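# Sort pump bottles: faulty pumps into grey tray

## Task

Five empty pump bottles are on the table, and one or two of them have a defective pump whose head does not spring back up after being pressed. Find those and place them inside the grey tray. Every working bottle must finish upright on the table, not in the tray. Anything that stays put only because the robot is still holding or propping it does not count. At the end, release everything and pull the grippers away, and make sure all objects settle and stop moving shortly afterwards. Nothing may be knocked or placed off the table.

## Robot and tools

Robot: two arms, left_arm and right_arm, each with six revolute joints and a two-pad parallel gripper. The names are labels only; left_arm sits on the +y side of the scene. Something may occasionally jerk a held part or shove a loose object.

Frame: one shared world frame. Origin on the table surface midway between the arms, +x reaching out over the table, +z up, y toward left_arm positive. Positions in metres, orientations as wxyz quaternions. The printed hand position is approximate and gets worse at long reach.

Tool execute_actions, argument actions (a list holding one item or nothing), optional pictures (boolean).
- Empty list: commands nothing and returns the state plus camera images.
- Motion item: {"rows": [...], "steps": n}. n is 5 to 15 control steps of 1/30 s each (defaults to 15). Each row is used for one step; if rows run out, the final row keeps being applied. Up to 15 rows.
- Wait item: {"steps": n} with no rows, n up to 300; nothing new is commanded.
- Images come back only with an empty list or pictures: true.
A rejected call sends nothing to the robot.

Row layout: a single flat list of 18 numbers covering both arms, always all 18. Positions 1-6: left_arm joint targets; 7-9: left gripper position, force_limit, speed; 10-15: right_arm joint targets; 16-18: right gripper position, force_limit, speed. Joint numbers are absolute target angles in radians, same order and convention as the Joint positions line: waist, shoulder, elbow, forearm roll, wrist pitch, wrist roll. Ranges: elbow -2.792 to 2.792, all others -6.283 to 6.283. A target more than 0.010 rad beyond a range end (and further out than the current angle) gets the call refused; targets beyond the true end are clipped there, and the result may report "joint sent to its limit".
Gripper triple, each in [-1, 1]: position +1 = open 50 mm, about -0.65 = pads touching, -1 = close until blocked (use this to grasp). force_limit maps -1/0/+1 to roughly 20/102/185 N per pad (actual grip up to ~17 % more). speed maps -1/0/+1 to 20/85/150 mm/s of gap change. To leave a gripper unchanged, repeat its previous triple; 0 is a real command. New force or speed only applies after position changes by at least 0.01; to soften a grip, open first.

Motion limits: joint targets ramp (0.3 s acceleration) to at most 2.09 rad/s for waist and shoulder, 3.14 for elbow, 3.93 for the three wrist joints, and all joints of an arm are timed to arrive together. Each step, the target sent is capped to stay within 0.456 rad (waist, shoulder), 0.683 (elbow), 0.854 (wrist joints) of the measured angle, and targets that would move the hand more than 70 mm from where it is are scaled back. Big moves therefore need several calls. Between calls the arms keep heading to the last row sent until they effectively stop or a step is HELD. The last 5 steps of each action run after its result is returned.

Gripper geometry: fingers point along the gripper +z axis and close along its x axis. end_effector_position is between the pads; fingertips extend 17.5 mm further. A flat block juts ~9 cm along gripper -y from the last joint axis and rotates with it. Turning only the last joint swings that point on a 25 mm circle.

Result lines: per-arm end_effector_position, end_effector_quat_wxyz, linear and angular velocity; Joint positions and Joint velocities (rad, rad/s); joint torques (offset, scaled, noisy); Flange force (external force on the gripper including held weight, imprecise, "no reading" near singularities or at start). object_status: 0 moving, 1 blocked while opening, 2 blocked while closing (a grasp), 3 reached target or pads met (usually empty). Any new position value resets it to 0 for a moment. Check for 2 after closing. If grip drops the fingers re-close, except after a grip with force_limit -1, which can keep reading 2 with nothing held and fades on fixed off-centre objects. position_measured in counts: opening ≈ (250 - counts) × 0.202 mm. "joint command not followed": a clearance check altered joint targets; the rest of the row applied. HELD: that step of your row was not sent. MOTOR HOT warns of overheating; an OVER-TEMPERATURE FAULT brakes that arm until cooled.

Tool zoom_image: camera (cam_high, cam_low, cam_left_wrist, cam_right_wrist) and region [x0, y0, x1, y1] in that camera's pixels, origin top-left, at most 504×504; gives a sharper crop of the latest image. All images are 896x504; calibration (K, distortion, T_world_to_cam) is provided per camera, with small errors; wrist camera poses follow reported joints.

Tool finished_scene: argument scene, the integer number of the current scene. Replying without any tool call ends everything.

Avoid: contact torque at a joint reaching its limit (waist/shoulder 306, elbow 144, wrist joints 40.5 N m, held weight included) or any external force of 144 N on an arm, tool or load; either freezes that arm for 10 s, abandons the call, and makes it yield. Do not let the arms collide or squeeze each other. Avoid drops, slips, slams, hard pushes, tipping bottles, and anything leaving the table. Press pumps gently, then watch whether the head rises again. Before finishing, open, retreat, and confirm everything is still.

Each tool is called after "Request:" by a JSON object that holds its "fn" and its "kwargs".

## Session

Request:
{"fn": "execute_actions", "kwargs": {"actions": []}}

Scene clock: 0.00 s of 5100.00 s.
left_arm: end_effector_position=(+0.6152, +0.5967, +0.3382) position_measured=3 object_status=3 end_effector_quat_wxyz=(-0.001, +0.665, +0.747, -0.000) end_effector_velocity=(-0.000, +0.000, +0.000) end_effector_angular_velocity=(+0.001, +0.000, -0.001) | right_arm: end_effector_position=(+0.3688, -0.4361, +0.3660) position_measured=3 object_status=3 end_effector_quat_wxyz=(-0.363, +0.595, +0.350, +0.626) end_effector_velocity=(-0.000, +0.000, -0.000) end_effector_angular_velocity=(+0.001, +0.002, +0.000)
Joint positions: left_arm=[-0.052  0.169  1.622  0.001  1.354 -0.054] | right_arm=[-0.574 -0.269  2.633  1.497  1.709 -0.8  ]
Joint velocities: left_arm=[-0.    -0.001  0.     0.001  0.     0.001] | right_arm=[0.    0.001 0.    0.    0.    0.001]
Joint torques (N m, as the joint torque sensors report them, + toward a larger angle): no reading
Flange force (N, the push that the arm receives, along the gripper's own x y z axes): no reading

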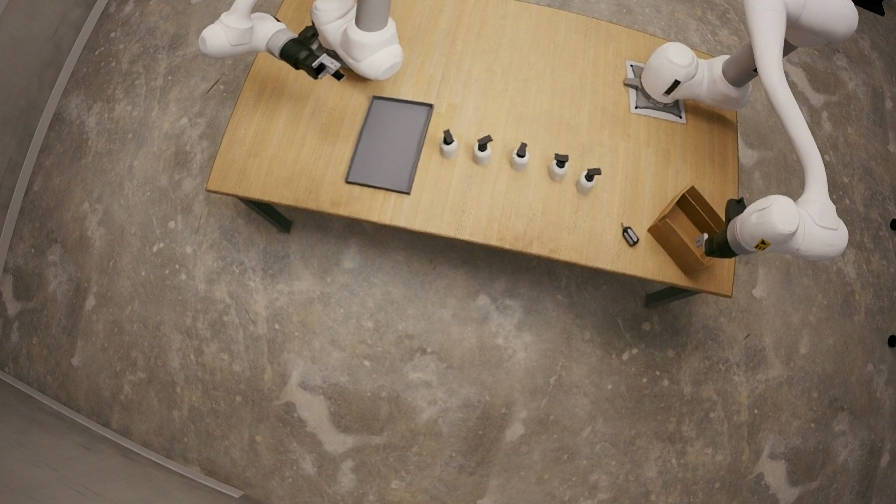

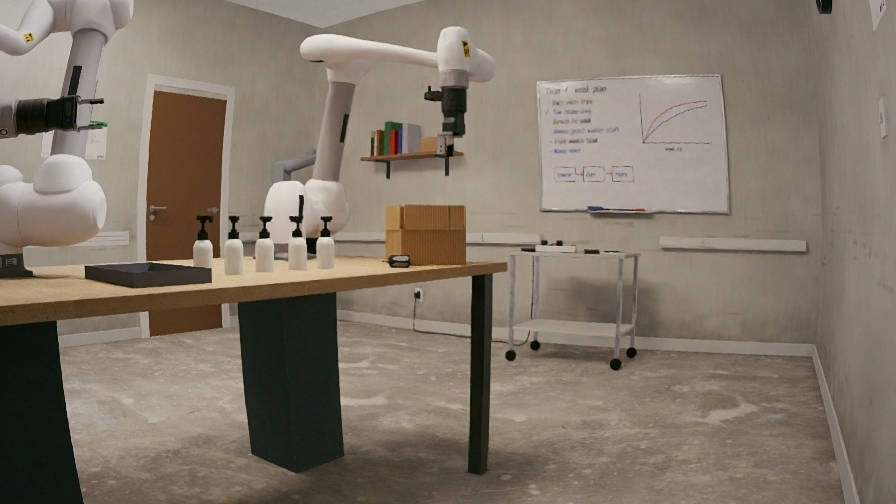

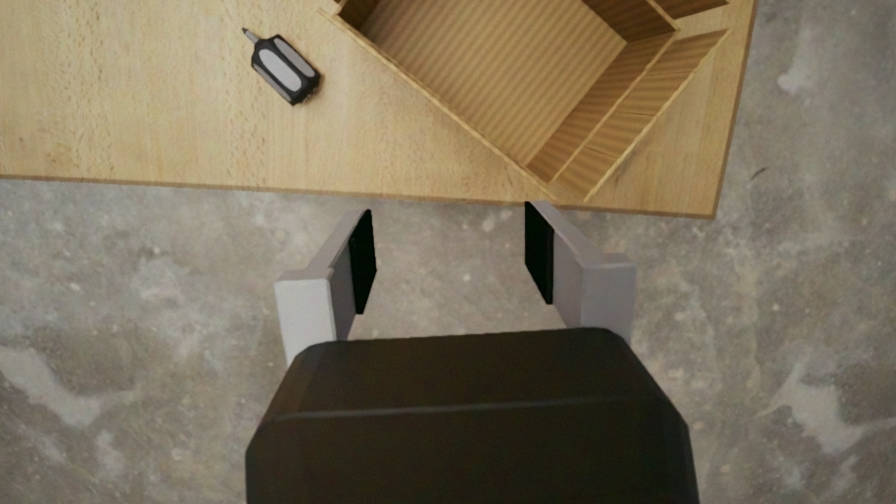

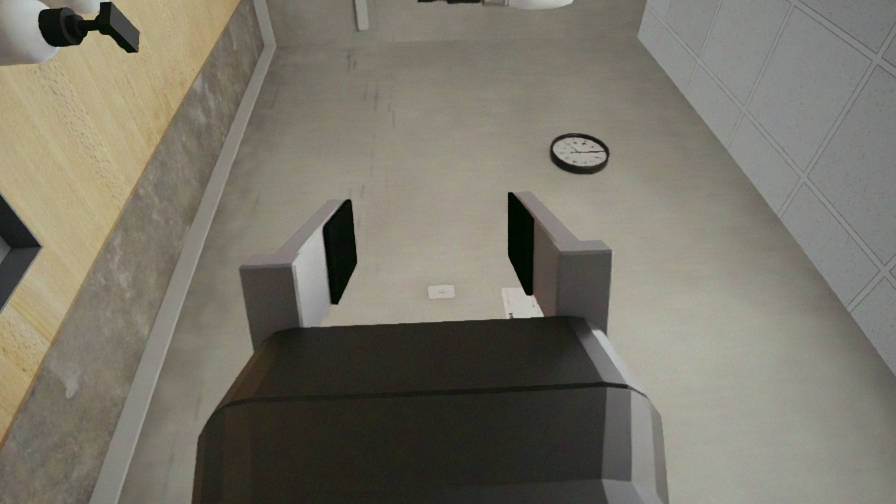

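Request:
{"fn": "execute_actions", "kwargs": {"actions": [{"rows":[[-0.7,0.0,1.85,0,1.292,-0.7,-1,0,1,-1.2,-0.269,2.633,1.497,1.709,-0.8,1,0,0]]}]}}

Request:
{"fn": "execute_actions", "kwargs": {"actions": [{"steps":45}], "pictures": true}}

Scene clock: 0.87 s of 5100.00 s.
left_arm: end_effector_position=(+0.5750, +0.4694, +0.3309) position_measured=238 object_status=0 end_effector_quat_wxyz=(-0.001, +0.648, +0.762, -0.000) end_effector_velocity=(-0.184, -0.495, -0.027) end_effector_angular_velocity=(-0.002, -0.004, -0.036) | right_arm: end_effector_position=(+0.4000, -0.5267, +0.3660) position_measured=3 object_status=3 end_effector_quat_wxyz=(-0.278, +0.636, +0.269, +0.668) end_effector_velocity=(+0.088, -0.432, +0.000) end_effector_angular_velocity=(+0.001, -0.002, -1.202)
Joint positions: left_arm=[-0.255  0.104  1.71   0.001  1.33  -0.304] | right_arm=[-0.836 -0.269  2.633  1.497  1.709 -0.8  ]
Joint velocities: left_arm=[-0.851 -0.215  0.289 -0.003 -0.078 -0.814] | right_arm=[-1.203  0.     0.     0.001  0.002 -0.001]
Joint torques (N m, as the joint torque sensors report them, + toward a larger angle): left_arm=[  2.02 -58.32 -43.51   4.41  -0.18   0.35] | right_arm=[  1.44  -4.67 -31.96   1.93   2.07   0.38]
Flange force (N, the push that the arm receives, along the gripper's own x y z axes): left_arm=[-5.0 4.1 3.0] | right_arm=[-0.2 -0.6 -5.7]
Steps of this call (steps 1 to 16: nothing new was sent; steps 17 to 26: the first 10 steps of this action). Readings (joint positions | what the end effector reports):
17: left_arm=[-0.052 0.168 1.622 0.001 1.354 -0.054] | right_arm=[-0.574 -0.269 2.633 1.497 1.709 -0.800] | left_arm position_measured=16 object_status=0 | right_arm position_measured=3 object_status=3
18: left_arm=[-0.056 0.167 1.624 0.001 1.354 -0.061] | right_arm=[-0.578 -0.269 2.633 1.497 1.709 -0.800] | left_arm position_measured=41 object_status=0 | right_arm position_measured=3 object_status=3
20: left_arm=[-0.088 0.155 1.640 0.001 1.349 -0.106] | right_arm=[-0.610 -0.269 2.633 1.497 1.709 -0.800] | left_arm position_measured=90 object_status=0 | right_arm position_measured=3 object_status=3
24: left_arm=[-0.198 0.119 1.689 0.001 1.336 -0.245] | right_arm=[-0.754 -0.269 2.633 1.497 1.709 -0.800] | left_arm position_measured=189 object_status=0 | right_arm position_measured=3 object_status=3
26: the state above

Scene clock: 2.37 s of 5100.00 s.
left_arm: end_effector_position=(+0.4362, +0.2533, +0.3145) position_measured=253 object_status=3 end_effector_quat_wxyz=(-0.000, +0.666, +0.746, -0.000) end_effector_velocity=(+0.000, +0.000, +0.000) end_effector_angular_velocity=(-0.000, -0.001, +0.001) | right_arm: end_effector_position=(+0.4024, -0.6594, +0.3660) position_measured=3 object_status=3 end_effector_quat_wxyz=(-0.152, +0.674, +0.149, +0.707) end_effector_velocity=(-0.000, -0.000, -0.000) end_effector_angular_velocity=(+0.001, +0.000, -0.001)
Joint positions: left_arm=[-0.7   -0.     1.85  -0.     1.292 -0.7  ] | right_arm=[-1.2   -0.269  2.633  1.497  1.709 -0.8  ]
Joint velocities: left_arm=[ 0.001 -0.001 -0.     0.    -0.    -0.   ] | right_arm=[-0.001  0.     0.     0.     0.     0.   ]
Joint torques (N m, as the joint torque sensors report them, + toward a larger angle): left_arm=[  1.24 -45.79 -43.32   4.09  -0.16   0.12] | right_arm=[  1.31  -7.82 -31.76   2.67   1.48   0.21]
Flange force (N, the push that the arm receives, along the gripper's own x y z axes): left_arm=[-3.8 1.3 3.0] | right_arm=[-5.1 7.0 -9.2]
Kept back: nothing.
Steps of this call (steps 1 to 5: the last 5 steps of your previous action; steps 6 to 45: the robot went on to your last target). Readings (joint positions | what the end effector reports):
1: left_arm=[-0.284 0.097 1.719 0.001 1.328 -0.330] | right_arm=[-0.876 -0.269 2.633 1.497 1.709 -0.800] | left_arm position_measured=253 object_status=0 | right_arm position_measured=3 object_status=3
2: left_arm=[-0.313 0.090 1.728 0.001 1.325 -0.356] | right_arm=[-0.917 -0.269 2.633 1.497 1.709 -0.800] | left_arm position_measured=253 object_status=0 | right_arm position_measured=3 object_status=3
4: left_arm=[-0.372 0.076 1.747 0.001 1.320 -0.408] | right_arm=[-0.998 -0.269 2.633 1.497 1.709 -0.800] | left_arm position_measured=253 object_status=0 | right_arm position_measured=3 object_status=3
8: left_arm=[-0.491 0.049 1.784 0.001 1.310 -0.514] | right_arm=[-1.149 -0.269 2.633 1.497 1.709 -0.800] | left_arm position_measured=253 object_status=3 | right_arm position_measured=3 object_status=3
45: the state above
All arms were judged still, so your last target was given up. Only a new action makes them travel on or press farther. Fingers that are still opening or closing keep moving.
camera_calibration (this result's frames):
cam_left_wrist: T_world_to_cam=[[-0.0633128, 0.997929, 0.0113414, -0.22607], [0.95024, 0.0568062, 0.306295, -0.524599], [0.305016, 0.0301694, -0.951869, 0.308797], [0, 0, 0, 1]] pos_world=[0.389994, 0.246086, 0.45718]
cam_right_wrist: T_world_to_cam=[[-0.0403749, -0.06637, 0.996978, -0.391614], [0.139893, -0.988339, -0.0601296, -0.686341], [0.989343, 0.137042, 0.0491888, -0.18127], [0, 0, 0, 1]] pos_world=[0.259541, -0.679487, 0.358077]

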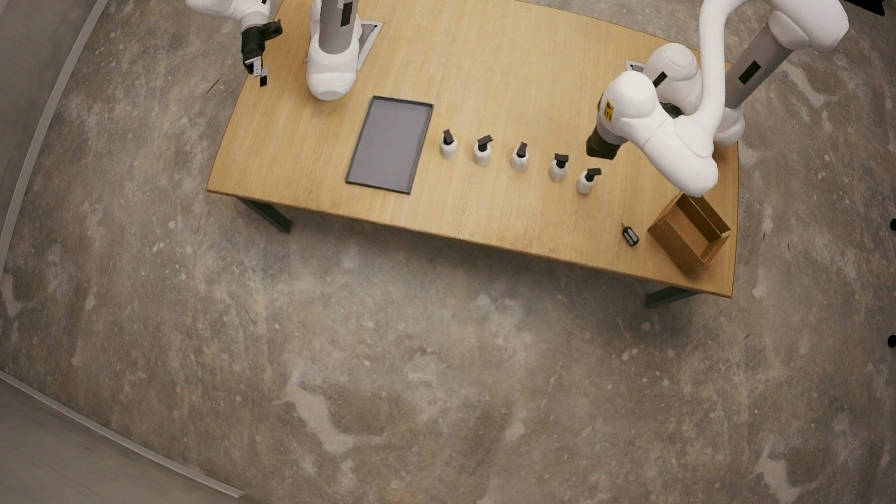

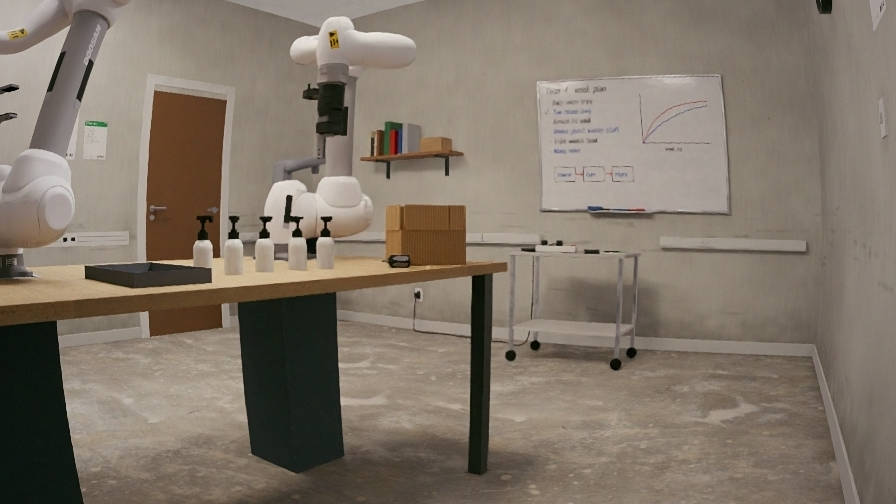

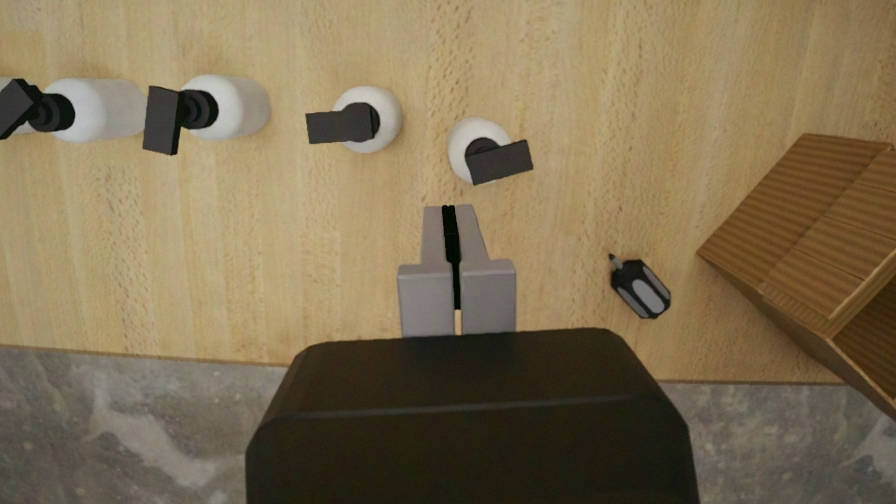

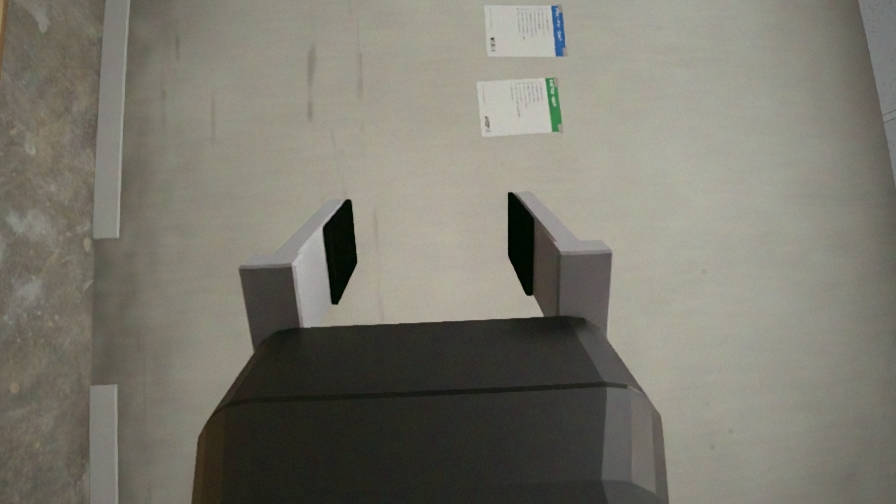

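Request:
{"fn": "execute_actions", "kwargs": {"actions": [{"rows":[[-0.663,0.0686,2.0417,0,1.0313,-0.663,-1,0,1,-1.2,-0.269,2.633,1.497,1.709,-0.8,1,0,0]]}]}}

Request:
{"fn": "execute_actions", "kwargs": {"actions": [{"steps":20}], "pictures": true}}

Request:
{"fn": "zoom_image", "kwargs": {"camera": "cam_low", "region": [180,160,380,290]}}

Scene clock: 3.27 s of 5100.00 s.
left_arm: end_effector_position=(+0.4326, +0.2787, +0.1805) position_measured=253 object_status=3 end_effector_quat_wxyz=(-0.001, +0.666, +0.746, -0.000) end_effector_velocity=(-0.008, +0.017, -0.071) end_effector_angular_velocity=(-0.001, -0.003, -0.002) | right_arm: end_effector_position=(+0.4025, -0.6594, +0.3660) position_measured=3 object_status=3 end_effector_quat_wxyz=(-0.152, +0.674, +0.149, +0.707) end_effector_velocity=(+0.000, +0.000, -0.000) end_effector_angular_velocity=(+0.001, +0.001, +0.000)
Joint positions: left_arm=[-0.663  0.068  2.041  0.     1.034 -0.663] | right_arm=[-1.2   -0.269  2.633  1.497  1.709 -0.8  ]
Joint velocities: left_arm=[ 0.02   0.041  0.103  0.001 -0.146  0.021] | right_arm=[ 0.     0.     0.    -0.    -0.     0.001]
Joint torques (N m, as the joint torque sensors report them, + toward a larger angle): left_arm=[ -0.75 -83.99 -68.33   6.46  -0.71   0.1 ] | right_arm=[  3.22  -9.56 -31.99   2.33   1.87   0.16]
Flange force (N, the push that the arm receives, along the gripper's own x y z axes): left_arm=[-7.7 1.3 6.8] | right_arm=[-8.6 9.8 -15.3]
Steps of this call (steps 1 to 17: nothing new was sent; steps 18 to 27: the first 10 steps of this action). Readings (joint positions | what the end effector reports):
18: left_arm=[-0.700 0.000 1.850 -0.000 1.291 -0.700] | right_arm=[-1.200 -0.269 2.633 1.497 1.709 -0.800] | left_arm position_measured=253 object_status=3 | right_arm position_measured=3 object_status=3
19: left_arm=[-0.699 0.002 1.856 -0.000 1.283 -0.699] | right_arm=[-1.200 -0.269 2.633 1.497 1.709 -0.800] | left_arm position_measured=253 object_status=3 | right_arm position_measured=3 object_status=3
21: left_arm=[-0.691 0.017 1.899 0.000 1.224 -0.691] | right_arm=[-1.200 -0.269 2.633 1.497 1.709 -0.800] | left_arm position_measured=253 object_status=3 | right_arm position_measured=3 object_status=3
25: left_arm=[-0.669 0.058 2.013 0.000 1.071 -0.669] | right_arm=[-1.200 -0.269 2.633 1.497 1.709 -0.800] | left_arm position_measured=253 object_status=3 | right_arm position_measured=3 object_status=3
27: the state above

Scene clock: 3.93 s of 5100.00 s.
left_arm: end_effector_position=(+0.4330, +0.2786, +0.1798) position_measured=253 object_status=3 end_effector_quat_wxyz=(-0.000, +0.666, +0.746, +0.000) end_effector_velocity=(+0.001, +0.001, +0.000) end_effector_angular_velocity=(+0.000, -0.001, +0.002) | right_arm: end_effector_position=(+0.4024, -0.6594, +0.3660) position_measured=3 object_status=3 end_effector_quat_wxyz=(-0.152, +0.674, +0.149, +0.707) end_effector_velocity=(+0.000, -0.001, +0.000) end_effector_angular_velocity=(+0.000, -0.000, -0.000)
Joint positions: left_arm=[-0.663  0.069  2.042  0.     1.031 -0.663] | right_arm=[-1.2   -0.269  2.633  1.497  1.709 -0.8  ]
Joint velocities: left_arm=[ 0.002 -0.    -0.     0.001 -0.001 -0.   ] | right_arm=[-0.     0.001 -0.001  0.     0.     0.   ]
Joint torques (N m, as the joint torque sensors report them, + toward a larger angle): left_arm=[  0.12 -49.34 -38.82   3.8   -0.04   0.3 ] | right_arm=[  5.16  -9.44 -31.02   1.83   1.24  -0.01]
Flange force (N, the push that the arm receives, along the gripper's own x y z axes): left_arm=[-3.2 3.6 5.3] | right_arm=[-5.8 9.8 -24.1]
Kept back: nothing.
Steps of this call (steps 1 to 5: the last 5 steps of your previous action; steps 6 to 15: the robot went on to your last target; steps 16 to 20: nothing new was sent). Readings (joint positions | what the end effector reports):
1: left_arm=[-0.663 0.069 2.042 0.000 1.032 -0.663] | right_arm=[-1.200 -0.269 2.633 1.497 1.709 -0.800] | left_arm position_measured=253 object_status=3 | right_arm position_measured=3 object_status=3
2: left_arm=[-0.663 0.069 2.042 0.000 1.032 -0.663] | right_arm=[-1.200 -0.269 2.633 1.497 1.709 -0.800] | left_arm position_measured=253 object_status=3 | right_arm position_measured=3 object_status=3
4: left_arm=[-0.663 0.069 2.042 0.000 1.031 -0.663] | right_arm=[-1.200 -0.269 2.633 1.497 1.709 -0.800] | left_arm position_measured=253 object_status=3 | right_arm position_measured=3 object_status=3
8: left_arm=[-0.663 0.069 2.042 0.000 1.031 -0.663] | right_arm=[-1.200 -0.269 2.633 1.497 1.709 -0.800] | left_arm position_measured=253 object_status=3 | right_arm position_measured=3 object_status=3
20: the state above
All arms were judged still, so your last target was given up. Only a new action makes them travel on or press farther. Fingers that are still opening or closing keep moving.
camera_calibration (this result's frames):
cam_left_wrist: T_world_to_cam=[[-0.0632964, 0.997932, 0.0111796, -0.250027], [0.950149, 0.0568312, 0.306572, -0.481726], [0.305303, 0.0300272, -0.951782, 0.180794], [0, 0, 0, 1]] pos_world=[0.386689, 0.271459, 0.322556]
cam_right_wrist: T_world_to_cam=[[-0.0403533, -0.0663086, 0.996983, -0.391588], [0.139882, -0.988344, -0.0600723, -0.686379], [0.989346, 0.137036, 0.0491583, -0.181268], [0, 0, 0, 1]] pos_world=[0.259547, -0.679504, 0.358085]

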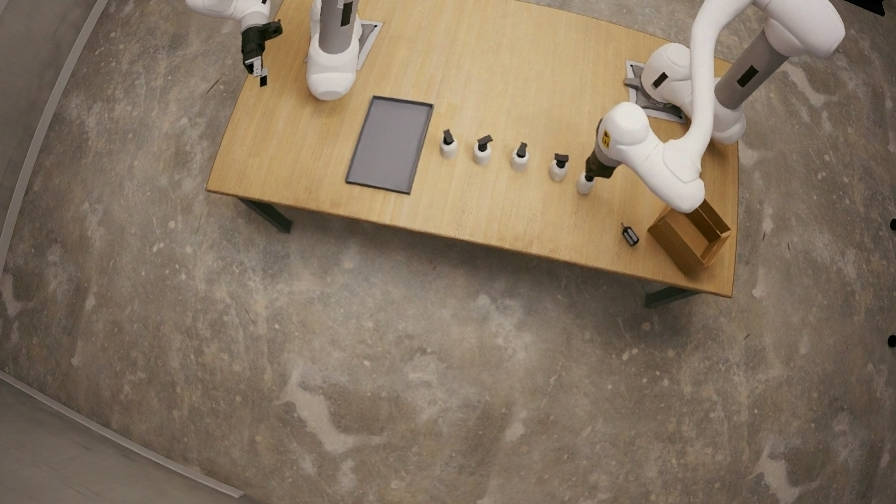

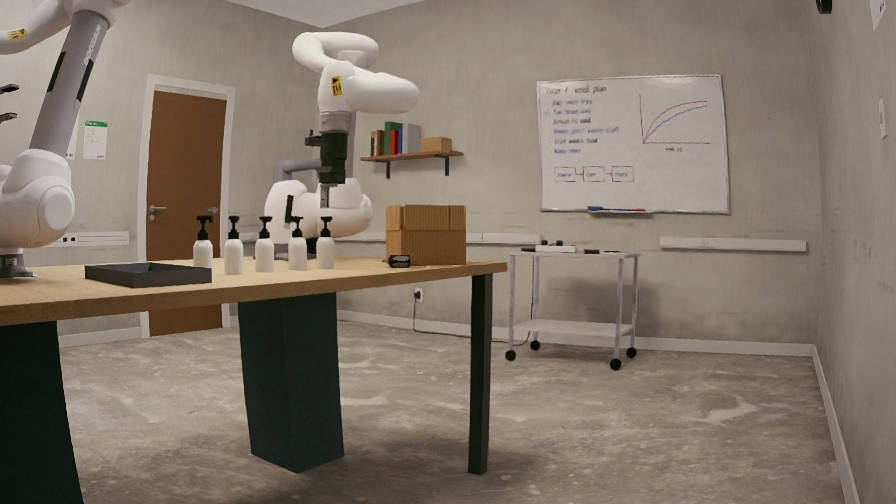

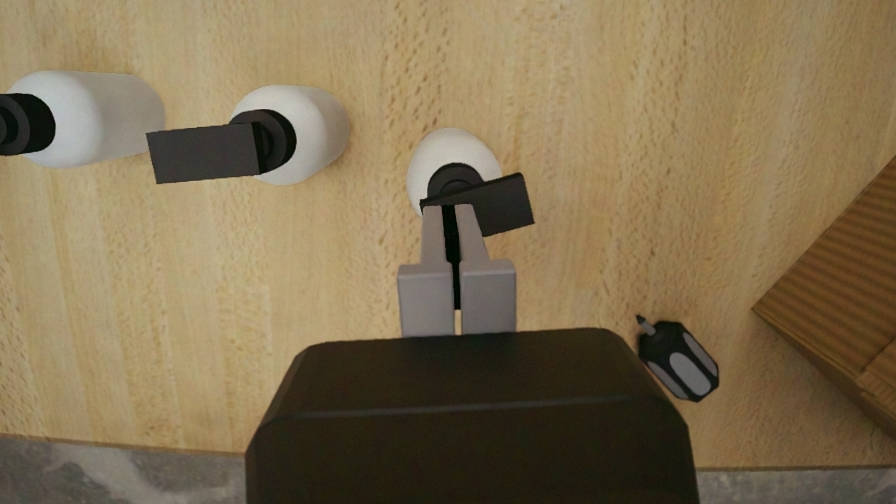

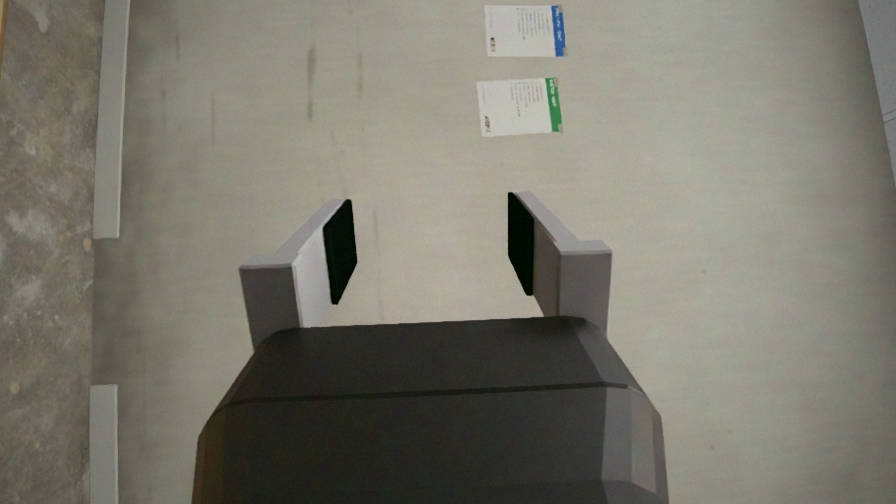

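Region (180, 160, 380, 290) of cam_low's 896x504 image, scaled by 2.520, with more detail than that image has; it fills the top 328 rows of this view, and the rest is white.

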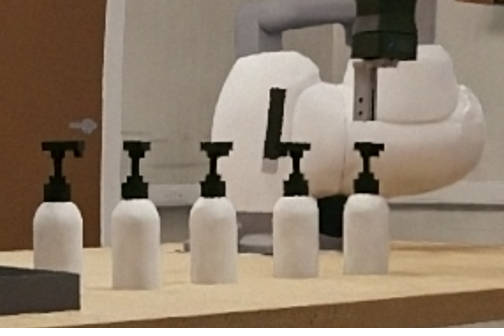

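Request:
{"fn": "execute_actions", "kwargs": {"actions": [{"rows":[[-0.663,0.088,2.062,0,0.9916,-0.663,-1,0,1,-1.2,-0.269,2.633,1.497,1.709,-0.8,1,0,0],[-0.663,0.088,2.062,0,0.9916,-0.663,-1,0,1,-1.2,-0.269,2.633,1.497,1.709,-0.8,1,0,0],[-0.663,0.088,2.062,0,0.9916,-0.663,-1,0,1,-1.2,-0.269,2.633,1.497,1.709,-0.8,1,0,0],[-0.663,0.088,2.062,0,0.9916,-0.663,-1,0,1,-1.2,-0.269,2.633,1.497,1.709,-0.8,1,0,0],[-0.663,0.091,2.065,0,0.9856,-0.663,-1,0,1,-1.2,-0.269,2.633,1.497,1.709,-0.8,1,0,0],[-0.663,0.093,2.067,0,0.9816,-0.663,-1,0,1,-1.2,-0.269,2.633,1.497,1.709,-0.8,1,0,0],[-0.663,0.095,2.069,0,0.9776,-0.663,-1,0,1,-1.2,-0.269,2.633,1.497,1.709,-0.8,1,0,0],[-0.663,0.097,2.071,0,0.9736,-0.663,-1,0,1,-1.2,-0.269,2.633,1.497,1.709,-0.8,1,0,0],[-0.663,0.099,2.073,0,0.9696,-0.663,-1,0,1,-1.2,-0.269,2.633,1.497,1.709,-0.8,1,0,0],[-0.663,0.1023,2.0766,0,0.9627,-0.663,-1,0,1,-1.2,-0.269,2.633,1.497,1.709,-0.8,1,0,0]]}]}}

Request:
{"fn": "execute_actions", "kwargs": {"actions": [{"steps":15}], "pictures": true}}

Request:
{"fn": "zoom_image", "kwargs": {"camera": "cam_low", "region": [180,160,380,290]}}

Scene clock: 4.77 s of 5100.00 s.
left_arm: end_effector_position=(+0.4332, +0.2785, +0.1498) position_measured=253 object_status=3 end_effector_quat_wxyz=(+0.000, +0.666, +0.746, +0.000) end_effector_velocity=(+0.000, +0.001, -0.067) end_effector_angular_velocity=(-0.002, -0.004, +0.002) | right_arm: end_effector_position=(+0.4024, -0.6594, +0.3660) position_measured=3 object_status=3 end_effector_quat_wxyz=(-0.152, +0.674, +0.149, +0.707) end_effector_velocity=(-0.000, +0.000, +0.000) end_effector_angular_velocity=(-0.001, -0.000, +0.000)
Joint positions: left_arm=[-0.663  0.098  2.073  0.     0.97  -0.663] | right_arm=[-1.2   -0.269  2.633  1.497  1.709 -0.8  ]
Joint velocities: left_arm=[ 0.002  0.067  0.07   0.    -0.141 -0.001] | right_arm=[ 0.    -0.001 -0.     0.    -0.     0.001]
Joint torques (N m, as the joint torque sensors report them, + toward a larger angle): left_arm=[  0.66 -47.58 -36.14   3.44  -0.12   0.12] | right_arm=[  2.49  -8.99 -31.82   2.01   2.04  -0.01]
Flange force (N, the push that the arm receives, along the gripper's own x y z axes): left_arm=[-1.9 0.6 1.6] | right_arm=[-6.2 9.1 -10.4]
Steps of this call (steps 1 to 15: nothing new was sent; steps 16 to 25: the first 10 steps of this action). Readings (joint positions | what the end effector reports):
16: left_arm=[-0.663 0.069 2.042 0.000 1.031 -0.663] | right_arm=[-1.200 -0.269 2.633 1.497 1.709 -0.800] | left_arm position_measured=253 object_status=3 | right_arm position_measured=3 object_status=3
17: left_arm=[-0.663 0.072 2.045 0.000 1.022 -0.663] | right_arm=[-1.200 -0.269 2.633 1.497 1.709 -0.800] | left_arm position_measured=253 object_status=3 | right_arm position_measured=3 object_status=3
19: left_arm=[-0.663 0.087 2.062 0.000 0.994 -0.663] | right_arm=[-1.200 -0.269 2.633 1.497 1.709 -0.800] | left_arm position_measured=253 object_status=3 | right_arm position_measured=3 object_status=3
23: left_arm=[-0.663 0.094 2.068 0.000 0.979 -0.663] | right_arm=[-1.200 -0.269 2.633 1.497 1.709 -0.800] | left_arm position_measured=253 object_status=3 | right_arm position_measured=3 object_status=3
25: the state above

Scene clock: 5.27 s of 5100.00 s.
left_arm: end_effector_position=(+0.4329, +0.2787, +0.1459) position_measured=253 object_status=3 end_effector_quat_wxyz=(-0.000, +0.666, +0.746, +0.000) end_effector_velocity=(+0.001, +0.000, +0.000) end_effector_angular_velocity=(-0.001, +0.001, +0.003) | right_arm: end_effector_position=(+0.4024, -0.6594, +0.3660) position_measured=3 object_status=3 end_effector_quat_wxyz=(-0.152, +0.674, +0.149, +0.707) end_effector_velocity=(-0.000, +0.001, -0.000) end_effector_angular_velocity=(+0.001, +0.000, +0.001)
Joint positions: left_arm=[-0.663  0.102  2.077  0.     0.963 -0.663] | right_arm=[-1.2   -0.269  2.633  1.497  1.709 -0.8  ]
Joint velocities: left_arm=[ 0.002  0.001 -0.001 -0.002  0.     0.   ] | right_arm=[ 0.001 -0.001  0.002 -0.     0.     0.   ]
Joint torques (N m, as the joint torque sensors report them, + toward a larger angle): left_arm=[  0.79 -50.38 -36.99   3.46   0.     0.17] | right_arm=[  1.14  -9.88 -32.33   2.1    1.53   0.16]
Flange force (N, the push that the arm receives, along the gripper's own x y z axes): left_arm=[-3.1 2.3 5.0] | right_arm=[-9.4 10.5 -6.2]
Kept back: nothing.
Steps of this call (steps 1 to 5: the last 5 steps of your previous action; steps 6 to 15: the robot went on to your last target). Readings (joint positions | what the end effector reports):
1: left_arm=[-0.663 0.101 2.075 0.000 0.965 -0.663] | right_arm=[-1.200 -0.269 2.633 1.497 1.709 -0.800] | left_arm position_measured=253 object_status=3 | right_arm position_measured=3 object_status=3
2: left_arm=[-0.663 0.102 2.077 0.000 0.963 -0.663] | right_arm=[-1.200 -0.269 2.633 1.497 1.709 -0.800] | left_arm position_measured=253 object_status=3 | right_arm position_measured=3 object_status=3
4: left_arm=[-0.663 0.102 2.077 0.000 0.963 -0.663] | right_arm=[-1.200 -0.269 2.633 1.497 1.709 -0.800] | left_arm position_measured=253 object_status=3 | right_arm position_measured=3 object_status=3
8: left_arm=[-0.663 0.102 2.077 0.000 0.963 -0.663] | right_arm=[-1.200 -0.269 2.633 1.497 1.709 -0.800] | left_arm position_measured=253 object_status=3 | right_arm position_measured=3 object_status=3
15: the state above
All arms were judged still, so your last target was given up. Only a new action makes them travel on or press farther. Fingers that are still opening or closing keep moving.
camera_calibration (this result's frames):
cam_left_wrist: T_world_to_cam=[[-0.0633554, 0.997928, 0.0111921, -0.249696], [0.950152, 0.0568841, 0.306554, -0.471271], [0.305283, 0.030056, -0.951787, 0.148464], [0, 0, 0, 1]] pos_world=[0.386636, 0.271524, 0.288571]
cam_right_wrist: T_world_to_cam=[[-0.0403531, -0.0663087, 0.996983, -0.391588], [0.139882, -0.988344, -0.0600724, -0.686379], [0.989346, 0.137036, 0.0491582, -0.181268], [0, 0, 0, 1]] pos_world=[0.259547, -0.679504, 0.358085]

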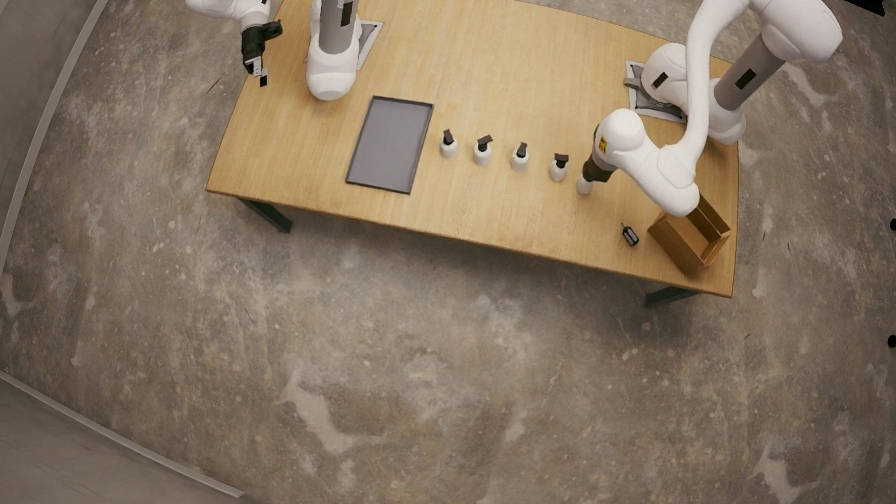

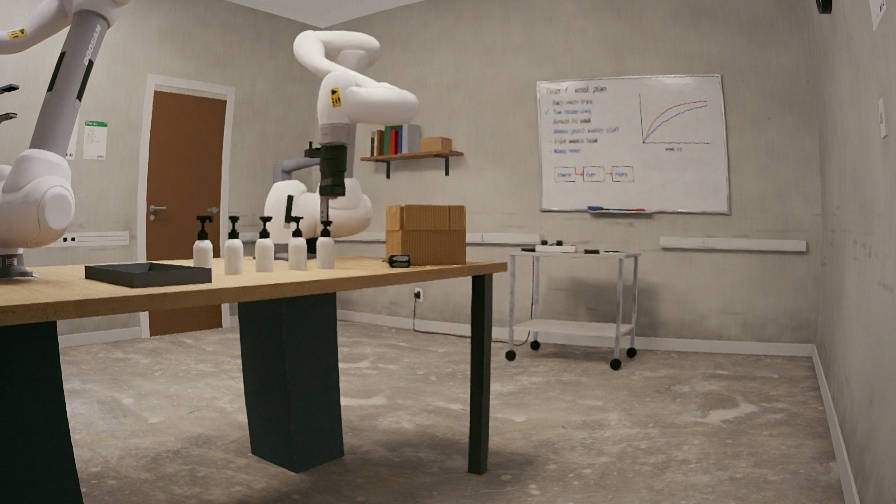

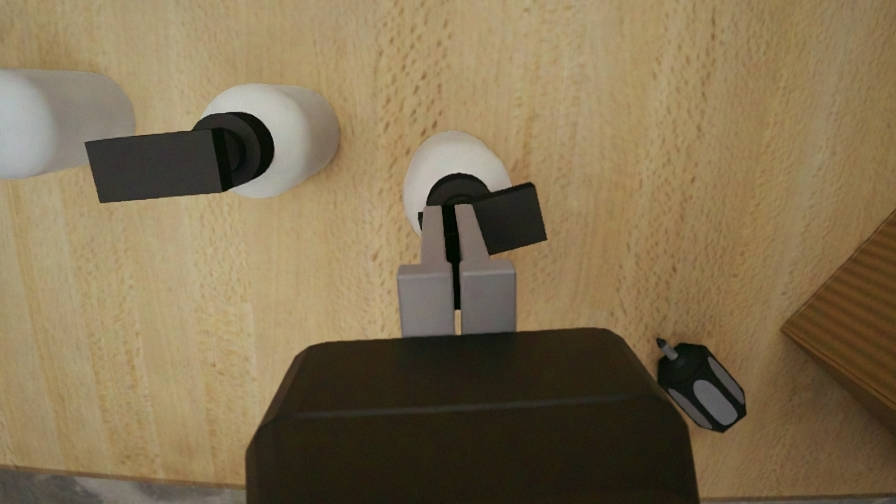

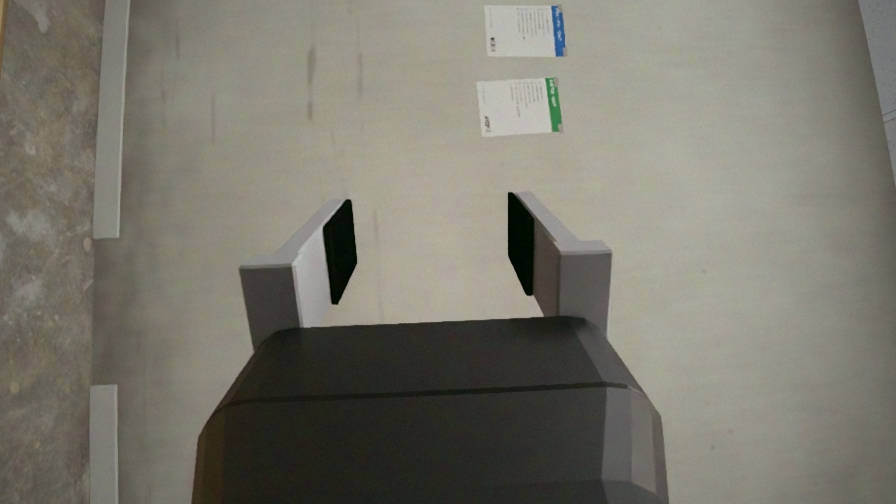

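Region (180, 160, 380, 290) of cam_low's 896x504 image, scaled by 2.520, with more detail than that image has; it fills the top 328 rows of this view, and the rest is white.

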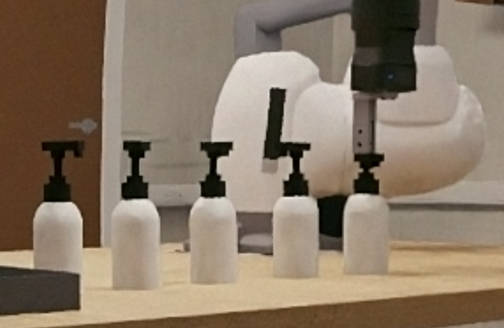

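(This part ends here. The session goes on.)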